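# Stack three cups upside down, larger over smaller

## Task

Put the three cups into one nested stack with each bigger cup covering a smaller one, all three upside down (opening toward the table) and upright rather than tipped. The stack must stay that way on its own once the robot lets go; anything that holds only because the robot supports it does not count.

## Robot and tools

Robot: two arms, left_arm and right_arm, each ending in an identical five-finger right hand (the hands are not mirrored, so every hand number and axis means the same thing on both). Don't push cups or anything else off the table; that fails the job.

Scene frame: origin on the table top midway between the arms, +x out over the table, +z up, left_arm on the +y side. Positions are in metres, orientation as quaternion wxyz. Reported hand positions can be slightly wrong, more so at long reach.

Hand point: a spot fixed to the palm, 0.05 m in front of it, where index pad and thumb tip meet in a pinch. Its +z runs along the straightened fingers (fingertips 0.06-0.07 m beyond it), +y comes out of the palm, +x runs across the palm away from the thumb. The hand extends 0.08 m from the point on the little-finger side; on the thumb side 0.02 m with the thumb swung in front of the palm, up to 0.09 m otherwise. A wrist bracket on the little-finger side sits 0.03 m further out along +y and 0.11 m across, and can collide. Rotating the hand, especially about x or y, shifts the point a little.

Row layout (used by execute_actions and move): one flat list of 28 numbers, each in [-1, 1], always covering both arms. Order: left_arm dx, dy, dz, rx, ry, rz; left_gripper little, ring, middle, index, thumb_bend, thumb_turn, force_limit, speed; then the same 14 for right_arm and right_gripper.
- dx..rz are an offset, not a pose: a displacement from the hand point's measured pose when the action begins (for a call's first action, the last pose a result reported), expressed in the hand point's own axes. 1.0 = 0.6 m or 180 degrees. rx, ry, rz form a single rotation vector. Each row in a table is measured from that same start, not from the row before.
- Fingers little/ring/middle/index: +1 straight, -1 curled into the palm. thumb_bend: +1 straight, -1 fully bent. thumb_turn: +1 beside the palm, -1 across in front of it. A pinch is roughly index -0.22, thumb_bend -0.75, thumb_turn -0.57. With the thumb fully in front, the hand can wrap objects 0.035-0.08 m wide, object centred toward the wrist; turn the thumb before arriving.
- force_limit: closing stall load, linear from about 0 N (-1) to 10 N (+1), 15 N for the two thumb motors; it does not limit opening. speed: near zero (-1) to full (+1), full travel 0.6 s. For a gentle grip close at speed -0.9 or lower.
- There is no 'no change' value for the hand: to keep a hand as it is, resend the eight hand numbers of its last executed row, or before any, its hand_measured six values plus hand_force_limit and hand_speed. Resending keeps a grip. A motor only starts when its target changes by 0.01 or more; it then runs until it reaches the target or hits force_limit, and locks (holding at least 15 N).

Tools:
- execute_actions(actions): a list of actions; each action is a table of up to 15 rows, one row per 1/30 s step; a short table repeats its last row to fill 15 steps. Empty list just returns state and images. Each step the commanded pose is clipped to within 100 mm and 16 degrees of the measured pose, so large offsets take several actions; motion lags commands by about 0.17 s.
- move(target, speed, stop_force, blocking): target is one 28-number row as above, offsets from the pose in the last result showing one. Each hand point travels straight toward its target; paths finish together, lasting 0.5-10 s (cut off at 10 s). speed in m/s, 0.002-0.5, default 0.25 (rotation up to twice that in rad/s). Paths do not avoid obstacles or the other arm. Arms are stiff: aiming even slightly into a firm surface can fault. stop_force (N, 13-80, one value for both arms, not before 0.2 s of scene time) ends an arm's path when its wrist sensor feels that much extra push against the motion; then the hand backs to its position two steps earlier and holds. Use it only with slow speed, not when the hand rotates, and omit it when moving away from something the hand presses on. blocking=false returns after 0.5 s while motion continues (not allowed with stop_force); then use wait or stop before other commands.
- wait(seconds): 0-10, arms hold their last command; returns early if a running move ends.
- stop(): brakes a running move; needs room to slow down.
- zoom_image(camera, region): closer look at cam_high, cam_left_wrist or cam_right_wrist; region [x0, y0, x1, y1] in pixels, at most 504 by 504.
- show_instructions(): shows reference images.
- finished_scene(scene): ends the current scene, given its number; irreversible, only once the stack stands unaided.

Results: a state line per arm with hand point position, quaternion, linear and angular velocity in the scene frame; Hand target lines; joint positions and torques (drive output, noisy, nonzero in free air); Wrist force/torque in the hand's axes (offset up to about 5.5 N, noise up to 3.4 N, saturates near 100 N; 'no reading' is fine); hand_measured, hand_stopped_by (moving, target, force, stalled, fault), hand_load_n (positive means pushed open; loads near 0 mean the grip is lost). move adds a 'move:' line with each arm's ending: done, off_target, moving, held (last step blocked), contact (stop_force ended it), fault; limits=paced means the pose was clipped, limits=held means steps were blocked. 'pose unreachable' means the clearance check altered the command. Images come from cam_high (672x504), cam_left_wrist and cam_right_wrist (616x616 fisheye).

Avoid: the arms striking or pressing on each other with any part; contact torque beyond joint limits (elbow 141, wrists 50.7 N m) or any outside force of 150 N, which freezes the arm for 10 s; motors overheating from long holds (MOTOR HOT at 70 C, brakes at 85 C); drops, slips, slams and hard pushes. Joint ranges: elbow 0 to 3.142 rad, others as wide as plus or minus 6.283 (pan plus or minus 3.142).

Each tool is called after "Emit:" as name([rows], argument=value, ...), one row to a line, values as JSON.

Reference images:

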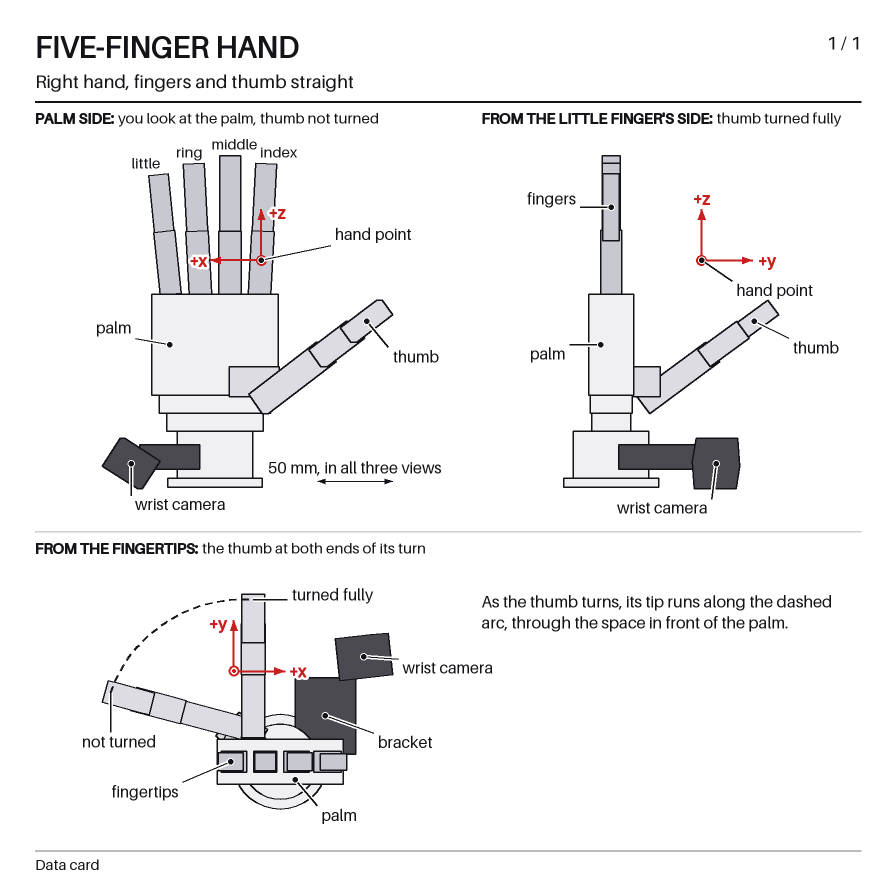

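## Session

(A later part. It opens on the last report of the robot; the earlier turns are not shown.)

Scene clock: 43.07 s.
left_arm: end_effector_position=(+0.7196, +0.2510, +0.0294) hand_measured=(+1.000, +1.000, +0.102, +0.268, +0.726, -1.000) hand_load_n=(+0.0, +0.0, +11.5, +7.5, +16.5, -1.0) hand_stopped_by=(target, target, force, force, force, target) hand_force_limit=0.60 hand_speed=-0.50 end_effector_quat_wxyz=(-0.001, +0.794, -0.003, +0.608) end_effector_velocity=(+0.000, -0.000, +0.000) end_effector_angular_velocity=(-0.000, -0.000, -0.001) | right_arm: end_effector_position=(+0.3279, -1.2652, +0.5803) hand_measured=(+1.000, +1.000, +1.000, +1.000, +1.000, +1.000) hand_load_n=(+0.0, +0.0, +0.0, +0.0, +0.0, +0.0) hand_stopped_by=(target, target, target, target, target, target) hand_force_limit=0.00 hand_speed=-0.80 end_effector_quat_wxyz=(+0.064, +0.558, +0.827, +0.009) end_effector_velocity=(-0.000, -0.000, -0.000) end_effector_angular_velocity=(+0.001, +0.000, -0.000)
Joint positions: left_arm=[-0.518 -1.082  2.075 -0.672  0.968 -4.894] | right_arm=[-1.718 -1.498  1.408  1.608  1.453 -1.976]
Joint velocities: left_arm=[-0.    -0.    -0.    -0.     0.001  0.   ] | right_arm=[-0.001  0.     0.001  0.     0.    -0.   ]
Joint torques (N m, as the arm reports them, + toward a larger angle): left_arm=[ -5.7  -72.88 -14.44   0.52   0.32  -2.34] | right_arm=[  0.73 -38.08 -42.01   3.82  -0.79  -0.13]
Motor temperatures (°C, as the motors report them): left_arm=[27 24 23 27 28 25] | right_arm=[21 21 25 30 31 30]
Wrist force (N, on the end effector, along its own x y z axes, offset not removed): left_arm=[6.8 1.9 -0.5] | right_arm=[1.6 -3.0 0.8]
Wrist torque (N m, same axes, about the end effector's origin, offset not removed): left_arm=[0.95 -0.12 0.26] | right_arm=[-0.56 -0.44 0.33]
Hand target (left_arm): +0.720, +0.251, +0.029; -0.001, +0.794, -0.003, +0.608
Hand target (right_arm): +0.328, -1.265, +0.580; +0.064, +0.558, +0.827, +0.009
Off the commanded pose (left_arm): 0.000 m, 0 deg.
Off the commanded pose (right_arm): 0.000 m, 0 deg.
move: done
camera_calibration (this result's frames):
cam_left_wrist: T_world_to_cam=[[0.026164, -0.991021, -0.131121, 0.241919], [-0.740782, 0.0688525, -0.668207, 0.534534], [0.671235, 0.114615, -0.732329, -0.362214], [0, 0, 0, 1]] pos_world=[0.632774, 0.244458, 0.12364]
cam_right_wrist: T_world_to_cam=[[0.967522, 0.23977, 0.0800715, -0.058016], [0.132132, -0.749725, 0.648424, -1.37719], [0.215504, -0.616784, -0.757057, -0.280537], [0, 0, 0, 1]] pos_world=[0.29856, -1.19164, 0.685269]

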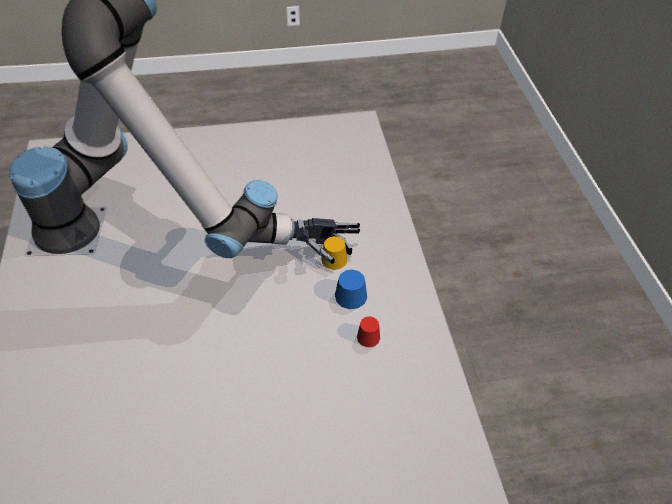

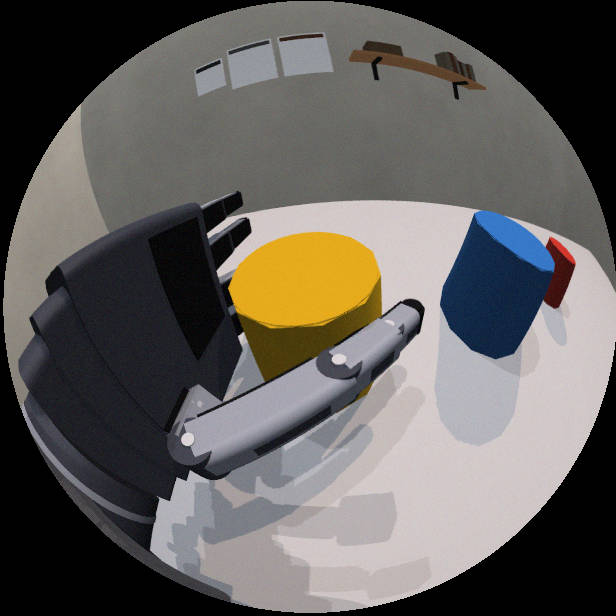

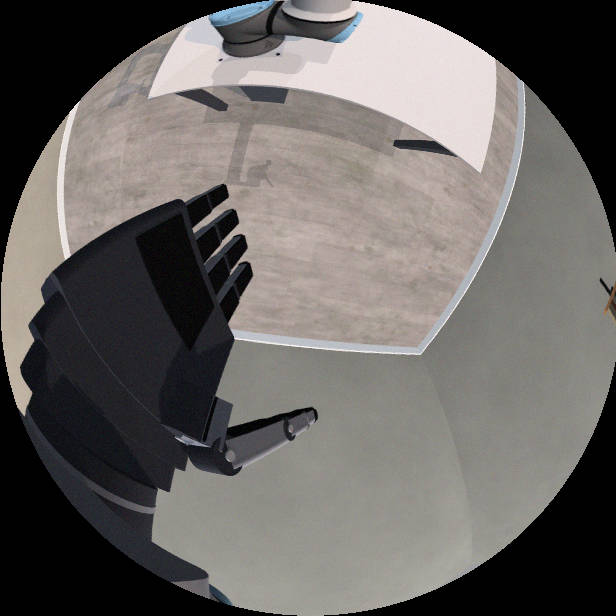

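Lift 0.11.

Emit:
move(target=[0.177,0,-0.048,0,0,0,1,1,-0.6,-0.6,-0.3,-1,0.6,-0.5,0,0,0,0,0,0,1,1,1,1,1,1,0,-0.8], speed=0.12)

Scene clock: 45.90 s.
left_arm: end_effector_position=(+0.7192, +0.2505, +0.1392) hand_measured=(+1.000, +1.000, +0.102, +0.266, +0.720, -1.000) hand_load_n=(+0.0, +0.0, +4.0, +0.0, +4.0, +1.0) hand_stopped_by=(target, target, force, force, force, target) hand_force_limit=0.60 hand_speed=-0.50 end_effector_quat_wxyz=(-0.001, +0.794, -0.003, +0.608) end_effector_velocity=(+0.000, -0.000, +0.003) end_effector_angular_velocity=(+0.000, -0.003, -0.001) | right_arm: end_effector_position=(+0.3279, -1.2652, +0.5803) hand_measured=(+1.000, +1.000, +1.000, +1.000, +1.000, +1.000) hand_load_n=(+0.0, +0.0, +0.0, +0.0, +0.0, +0.0) hand_stopped_by=(target, target, target, target, target, target) hand_force_limit=0.00 hand_speed=-0.80 end_effector_quat_wxyz=(+0.064, +0.558, +0.827, +0.009) end_effector_velocity=(-0.000, -0.001, -0.001) end_effector_angular_velocity=(-0.000, +0.000, +0.000)
Joint positions: left_arm=[-0.519 -1.24   2.034 -0.472  0.967 -4.894] | right_arm=[-1.718 -1.498  1.408  1.608  1.453 -1.976]
Joint velocities: left_arm=[-0.    -0.003 -0.001  0.001  0.     0.002] | right_arm=[-0.001  0.001  0.    -0.001 -0.    -0.001]
Joint torques (N m, as the arm reports them, + toward a larger angle): left_arm=[-12.47 -70.86 -38.91   1.42  -2.38  -3.23] | right_arm=[  1.51 -37.42 -41.27   3.92  -0.57  -0.32]
Motor temperatures (°C, as the motors report them): left_arm=[27 24 23 27 28 25] | right_arm=[21 21 25 30 31 30]
Wrist force (N, on the end effector, along its own x y z axes, offset not removed): left_arm=[2.9 2.1 2.9] | right_arm=[0.4 -1.7 3.4]
Wrist torque (N m, same axes, about the end effector's origin, offset not removed): left_arm=[0.70 -0.73 0.24] | right_arm=[-0.62 -0.30 0.29]
Hand target (left_arm): +0.719, +0.250, +0.139; -0.001, +0.794, -0.003, +0.608
Hand target (right_arm): +0.328, -1.265, +0.580; +0.064, +0.558, +0.827, +0.009
Off the commanded pose (left_arm): 0.000 m, 0 deg.
Off the commanded pose (right_arm): 0.000 m, 0 deg.
move: done
camera_calibration (this result's frames):
cam_left_wrist: T_world_to_cam=[[0.0261551, -0.991017, -0.131155, 0.255865], [-0.740785, 0.0688815, -0.668201, 0.607645], [0.671233, 0.114635, -0.732329, -0.281494], [0, 0, 0, 1]] pos_world=[0.63239, 0.24398, 0.233441]
cam_right_wrist: T_world_to_cam=[[0.967522, 0.23977, 0.0800713, -0.0580157], [0.132133, -0.749725, 0.648424, -1.37719], [0.215504, -0.616785, -0.757057, -0.280537], [0, 0, 0, 1]] pos_world=[0.29856, -1.19164, 0.685269]

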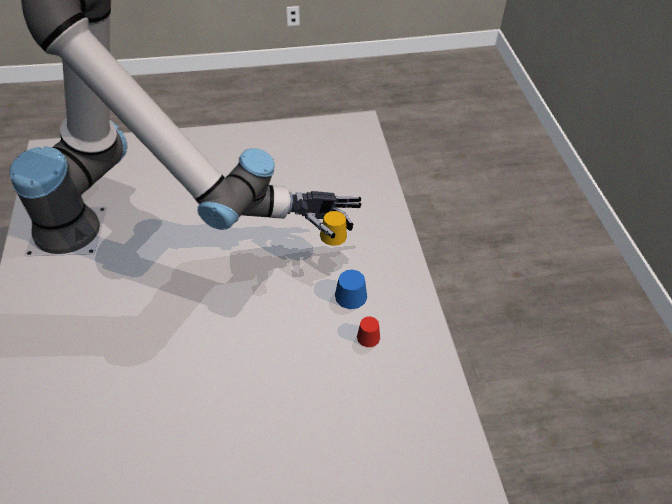

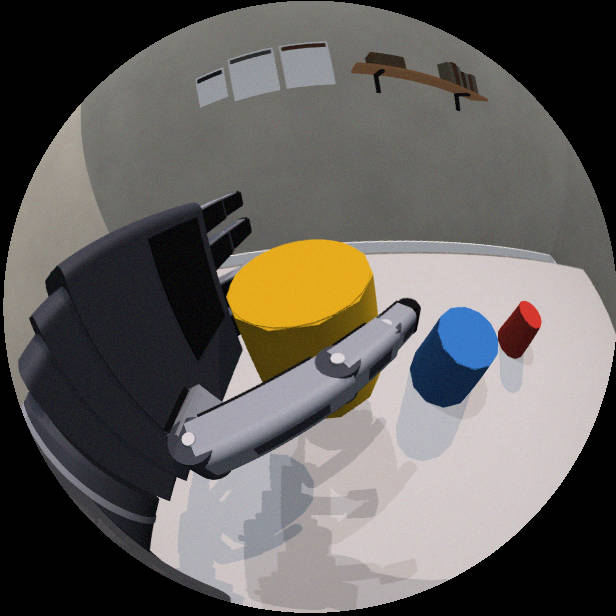

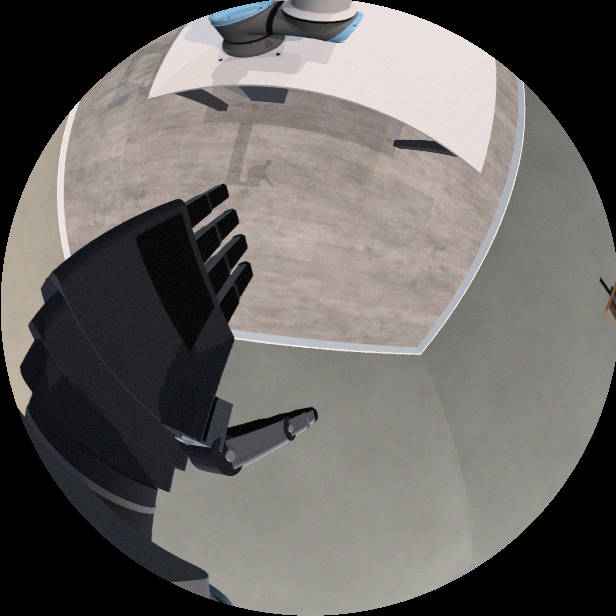

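Emit:
move(target=[0.024,0.48,0.088,0,0,0,1,1,-0.6,-0.6,-0.35,-1,-0.2,-0.9,0,0,0,0,0,0,1,1,1,1,1,1,0,-0.8], speed=0.15)

Emit:
move(target=[-0.048,0,0.013,0,0,0,1,1,-0.6,-0.6,-0.35,-1,-0.2,-0.9,0,0,0,0,0,0,1,1,1,1,1,1,0,-0.8], speed=0.06)

Emit:
zoom_image(camera="cam_high", region=[300, 240, 420, 360])

Scene clock: 53.23 s.
left_arm: end_effector_position=(+0.7736, -0.0373, +0.1384) hand_measured=(+1.000, +1.000, +0.102, +0.266, +0.692, -1.000) hand_load_n=(+0.0, +0.0, +6.5, +0.0, +6.0, +1.0) hand_stopped_by=(target, target, force, force, force, target) hand_force_limit=-0.20 hand_speed=-0.90 end_effector_quat_wxyz=(-0.001, +0.794, -0.003, +0.608) end_effector_velocity=(+0.000, -0.001, -0.000) end_effector_angular_velocity=(-0.001, +0.000, +0.001) | right_arm: end_effector_position=(+0.3279, -1.2652, +0.5803) hand_measured=(+1.000, +1.000, +1.000, +1.000, +1.000, +1.000) hand_load_n=(+0.0, +0.0, +0.0, +0.0, +0.0, +0.0) hand_stopped_by=(target, target, target, target, target, target) hand_force_limit=0.00 hand_speed=-0.80 end_effector_quat_wxyz=(+0.064, +0.558, +0.827, +0.009) end_effector_velocity=(-0.000, +0.000, -0.000) end_effector_angular_velocity=(+0.001, -0.000, -0.000)
Joint positions: left_arm=[-0.779 -0.976  1.612 -0.233  0.723 -5.017] | right_arm=[-1.718 -1.498  1.408  1.608  1.453 -1.976]
Joint velocities: left_arm=[-0.001  0.002 -0.002  0.002 -0.002 -0.002] | right_arm=[-0.     0.     0.001 -0.    -0.     0.   ]
Joint torques (N m, as the arm reports them, + toward a larger angle): left_arm=[-11.15 -74.34 -41.29   2.09  -2.63  -2.92] | right_arm=[  1.55 -38.26 -41.69   3.95  -0.65  -0.44]
Motor temperatures (°C, as the motors report them): left_arm=[27 24 23 27 28 25] | right_arm=[21 21 25 30 31 30]
Wrist force (N, on the end effector, along its own x y z axes, offset not removed): left_arm=[1.3 4.3 3.7] | right_arm=[2.0 1.1 4.0]
Wrist torque (N m, same axes, about the end effector's origin, offset not removed): left_arm=[1.10 -0.52 0.24] | right_arm=[-0.15 -0.70 0.48]
Hand target (left_arm): +0.774, -0.037, +0.138; -0.001, +0.794, -0.003, +0.608
Hand target (right_arm): +0.328, -1.265, +0.580; +0.064, +0.558, +0.827, +0.009
Off the commanded pose (left_arm): 0.001 m, 0 deg.
Off the commanded pose (right_arm): 0.000 m, 0 deg.
move: done
camera_calibration (this result's frames):
cam_left_wrist: T_world_to_cam=[[0.0262254, -0.990954, -0.131611, -0.0309064], [-0.740576, 0.0691732, -0.668403, 0.667122], [0.671461, 0.114997, -0.732063, -0.285841], [0, 0, 0, 1]] pos_world=[0.686796, -0.0439029, 0.232585]
cam_right_wrist: T_world_to_cam=[[0.967522, 0.23977, 0.0800714, -0.0580159], [0.132132, -0.749725, 0.648424, -1.37719], [0.215504, -0.616785, -0.757057, -0.280537], [0, 0, 0, 1]] pos_world=[0.29856, -1.19164, 0.685269]

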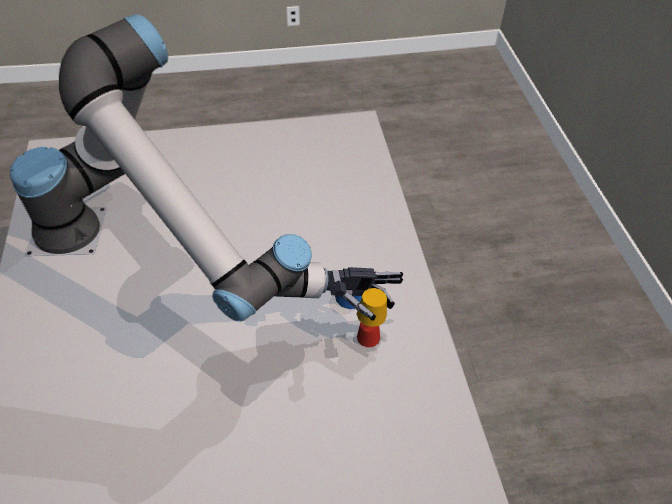

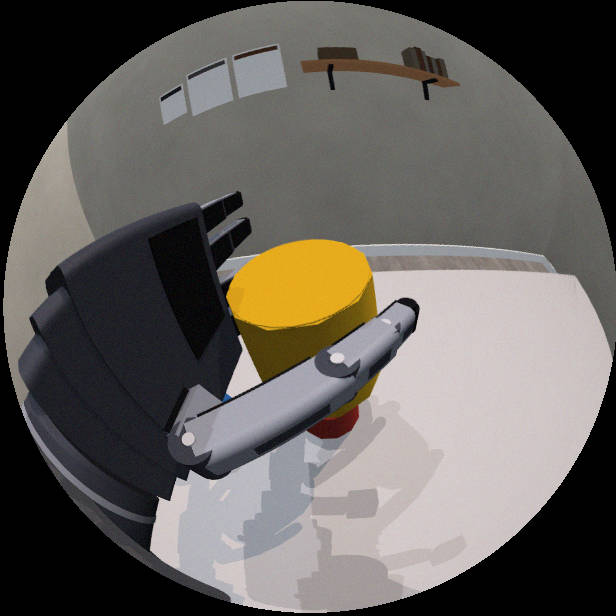

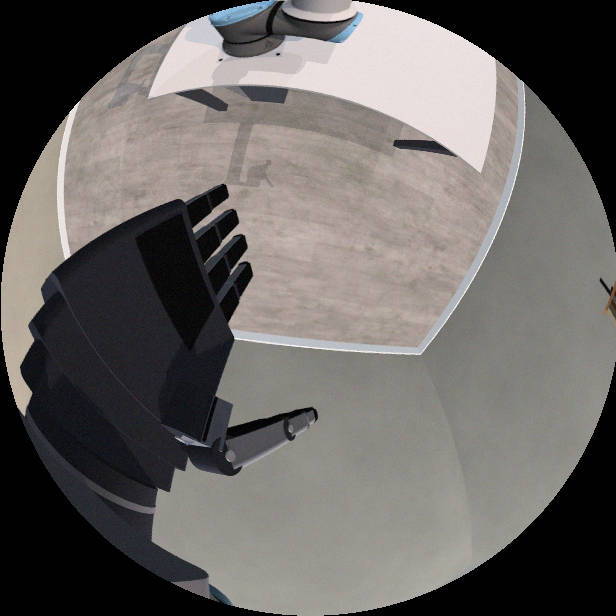

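Scene clock: 54.07 s.
left_arm: end_effector_position=(+0.7737, -0.0373, +0.1087) hand_measured=(+1.000, +1.000, +0.102, +0.266, +0.692, -1.000) hand_load_n=(+0.0, +0.0, +6.5, +0.0, +6.0, +1.0) hand_stopped_by=(target, target, force, force, force, target) hand_force_limit=-0.20 hand_speed=-0.90 end_effector_quat_wxyz=(-0.001, +0.794, -0.003, +0.608) end_effector_velocity=(-0.000, +0.001, -0.002) end_effector_angular_velocity=(+0.002, +0.001, -0.000) | right_arm: end_effector_position=(+0.3279, -1.2652, +0.5803) hand_measured=(+1.000, +1.000, +1.000, +1.000, +1.000, +1.000) hand_load_n=(+0.0, +0.0, +0.0, +0.0, +0.0, +0.0) hand_stopped_by=(target, target, target, target, target, target) hand_force_limit=0.00 hand_speed=-0.80 end_effector_quat_wxyz=(+0.064, +0.558, +0.827, +0.009) end_effector_velocity=(+0.000, -0.001, +0.000) end_effector_angular_velocity=(-0.001, +0.000, +0.001)
Joint positions: left_arm=[-0.779 -0.946  1.625 -0.276  0.723 -5.017] | right_arm=[-1.718 -1.498  1.408  1.608  1.453 -1.976]
Joint velocities: left_arm=[ 0.     0.001  0.001 -0.001  0.001  0.001] | right_arm=[ 0.     0.001 -0.001 -0.    -0.    -0.001]
Joint torques (N m, as the arm reports them, + toward a larger angle): left_arm=[  9.63 -76.78 -20.7   -1.71   1.1    2.19] | right_arm=[  1.78 -38.5  -41.41   3.75  -0.47  -0.52]
Motor temperatures (°C, as the motors report them): left_arm=[27 24 23 27 28 25] | right_arm=[21 21 25 30 31 30]
Wrist force (N, on the end effector, along its own x y z axes, offset not removed): left_arm=[0.9 2.7 -1.9] | right_arm=[2.0 0.3 2.5]
Wrist torque (N m, same axes, about the end effector's origin, offset not removed): left_arm=[1.12 -0.33 -0.04] | right_arm=[-0.21 -0.70 0.41]
Hand target (left_arm): +0.774, -0.037, +0.109; -0.001, +0.794, -0.003, +0.608
Hand target (right_arm): +0.328, -1.265, +0.580; +0.064, +0.558, +0.827, +0.009
Off the commanded pose (left_arm): 0.000 m, 0 deg.
Off the commanded pose (right_arm): 0.000 m, 0 deg.
move: done
camera_calibration (this result's frames):
cam_left_wrist: T_world_to_cam=[[0.0262169, -0.990979, -0.131425, -0.0347591], [-0.740578, 0.0690531, -0.668413, 0.647315], [0.671459, 0.114854, -0.732087, -0.307632], [0, 0, 0, 1]] pos_world=[0.686861, -0.0438119, 0.202892]
cam_right_wrist: T_world_to_cam=[[0.967522, 0.23977, 0.0800714, -0.058016], [0.132132, -0.749725, 0.648424, -1.37719], [0.215504, -0.616785, -0.757057, -0.280537], [0, 0, 0, 1]] pos_world=[0.29856, -1.19164, 0.685269]

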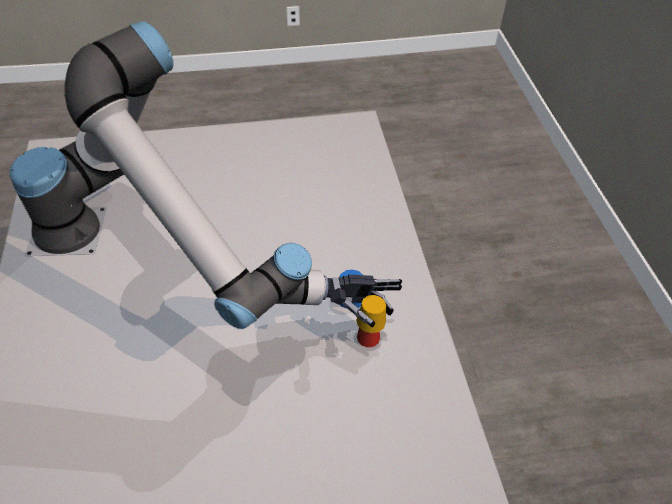

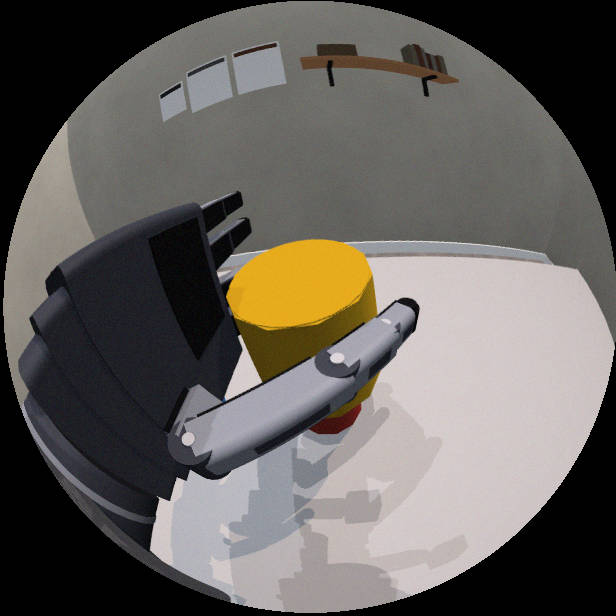

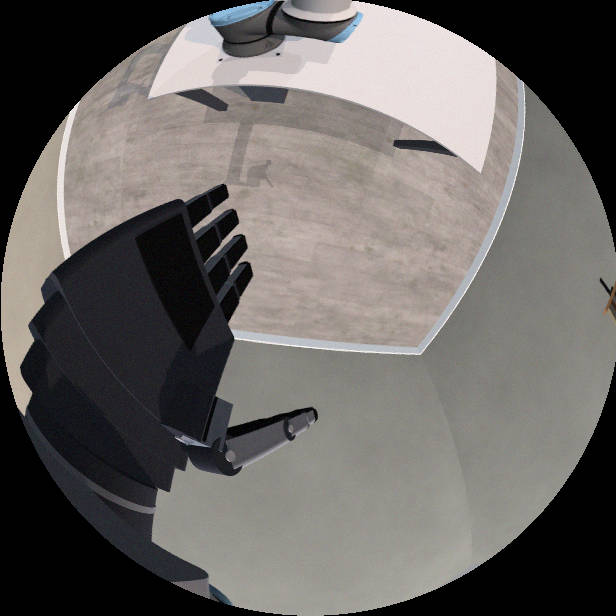

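Region (300, 240, 420, 360) of cam_high's 672x504 image, scaled by 4.200, with more detail than that image has.

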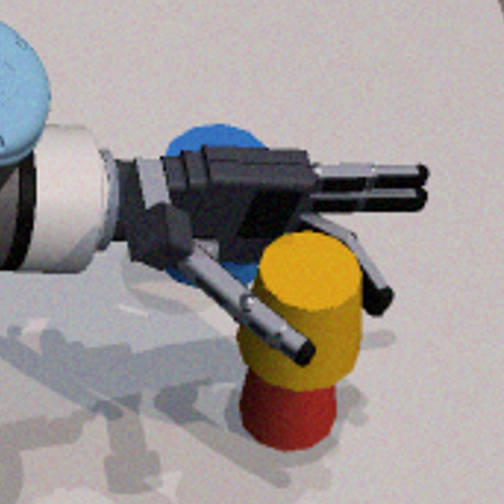

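Emit:
move(target=[-0.066,0,0.011,0,0,0,1,1,-0.6,-0.6,-0.35,-1,-0.2,-0.9,0,0,0,0,0,0,1,1,1,1,1,1,0,-0.8], speed=0.04)

Emit:
zoom_image(camera="cam_high", region=[300, 240, 420, 360])

Scene clock: 57.83 s.
left_arm: end_effector_position=(+0.7699, -0.0371, +0.0689) hand_measured=(+1.000, +1.000, +0.102, +0.266, +0.692, -1.000) hand_load_n=(+0.0, +0.0, +6.5, +0.0, +6.0, +1.0) hand_stopped_by=(target, target, force, force, force, target) hand_force_limit=-0.20 hand_speed=-0.90 end_effector_quat_wxyz=(-0.001, +0.794, -0.003, +0.608) end_effector_velocity=(-0.000, -0.000, -0.002) end_effector_angular_velocity=(+0.000, +0.002, -0.002) | right_arm: end_effector_position=(+0.3279, -1.2652, +0.5803) hand_measured=(+1.000, +1.000, +1.000, +1.000, +1.000, +1.000) hand_load_n=(+0.0, +0.0, +0.0, +0.0, +0.0, +0.0) hand_stopped_by=(target, target, target, target, target, target) hand_force_limit=0.00 hand_speed=-0.80 end_effector_quat_wxyz=(+0.064, +0.558, +0.827, +0.009) end_effector_velocity=(-0.001, +0.000, +0.001) end_effector_angular_velocity=(-0.001, +0.000, -0.002)
Joint positions: left_arm=[-0.783 -0.907  1.646 -0.333  0.719 -5.019] | right_arm=[-1.718 -1.498  1.408  1.608  1.453 -1.976]
Joint velocities: left_arm=[-0.     0.002  0.    -0.     0.002 -0.001] | right_arm=[-0.001 -0.001 -0.001  0.001  0.     0.001]
Joint torques (N m, as the arm reports them, + toward a larger angle): left_arm=[-12.23 -77.53 -19.83  -2.28  -2.47  -2.8 ] | right_arm=[  1.42 -36.93 -41.32   3.96  -0.63  -0.29]
Motor temperatures (°C, as the motors report them): left_arm=[27 24 23 27 28 25] | right_arm=[21 21 25 30 31 30]
Wrist force (N, on the end effector, along its own x y z axes, offset not removed): left_arm=[1.7 1.9 0.7] | right_arm=[5.4 0.0 1.1]
Wrist torque (N m, same axes, about the end effector's origin, offset not removed): left_arm=[0.87 -0.39 0.17] | right_arm=[-0.15 -1.12 0.70]
Hand target (left_arm): +0.770, -0.037, +0.069; -0.001, +0.794, -0.003, +0.608
Hand target (right_arm): +0.328, -1.265, +0.580; +0.064, +0.558, +0.827, +0.009
Off the commanded pose (left_arm): 0.000 m, 0 deg.
Off the commanded pose (right_arm): 0.000 m, 0 deg.
move: done
camera_calibration (this result's frames):
cam_left_wrist: T_world_to_cam=[[0.0262227, -0.99098, -0.13142, -0.039722], [-0.740576, 0.069046, -0.668416, 0.617818], [0.671461, 0.114854, -0.732085, -0.334249], [0, 0, 0, 1]] pos_world=[0.683018, -0.0436317, 0.163041]

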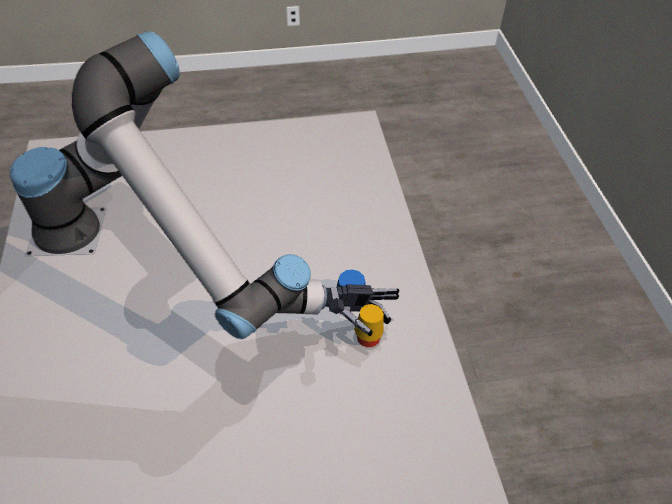

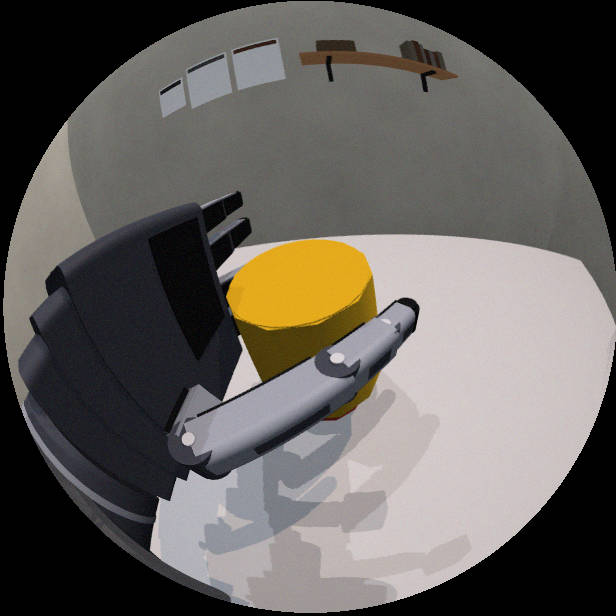

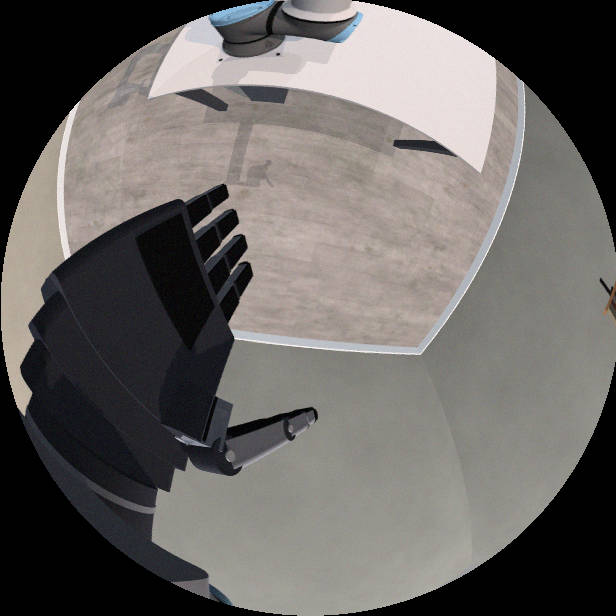

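Region (300, 240, 420, 360) of cam_high's 672x504 image, scaled by 4.200, with more detail than that image has.

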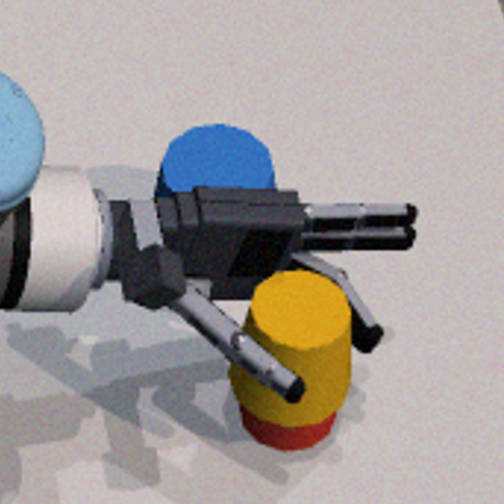

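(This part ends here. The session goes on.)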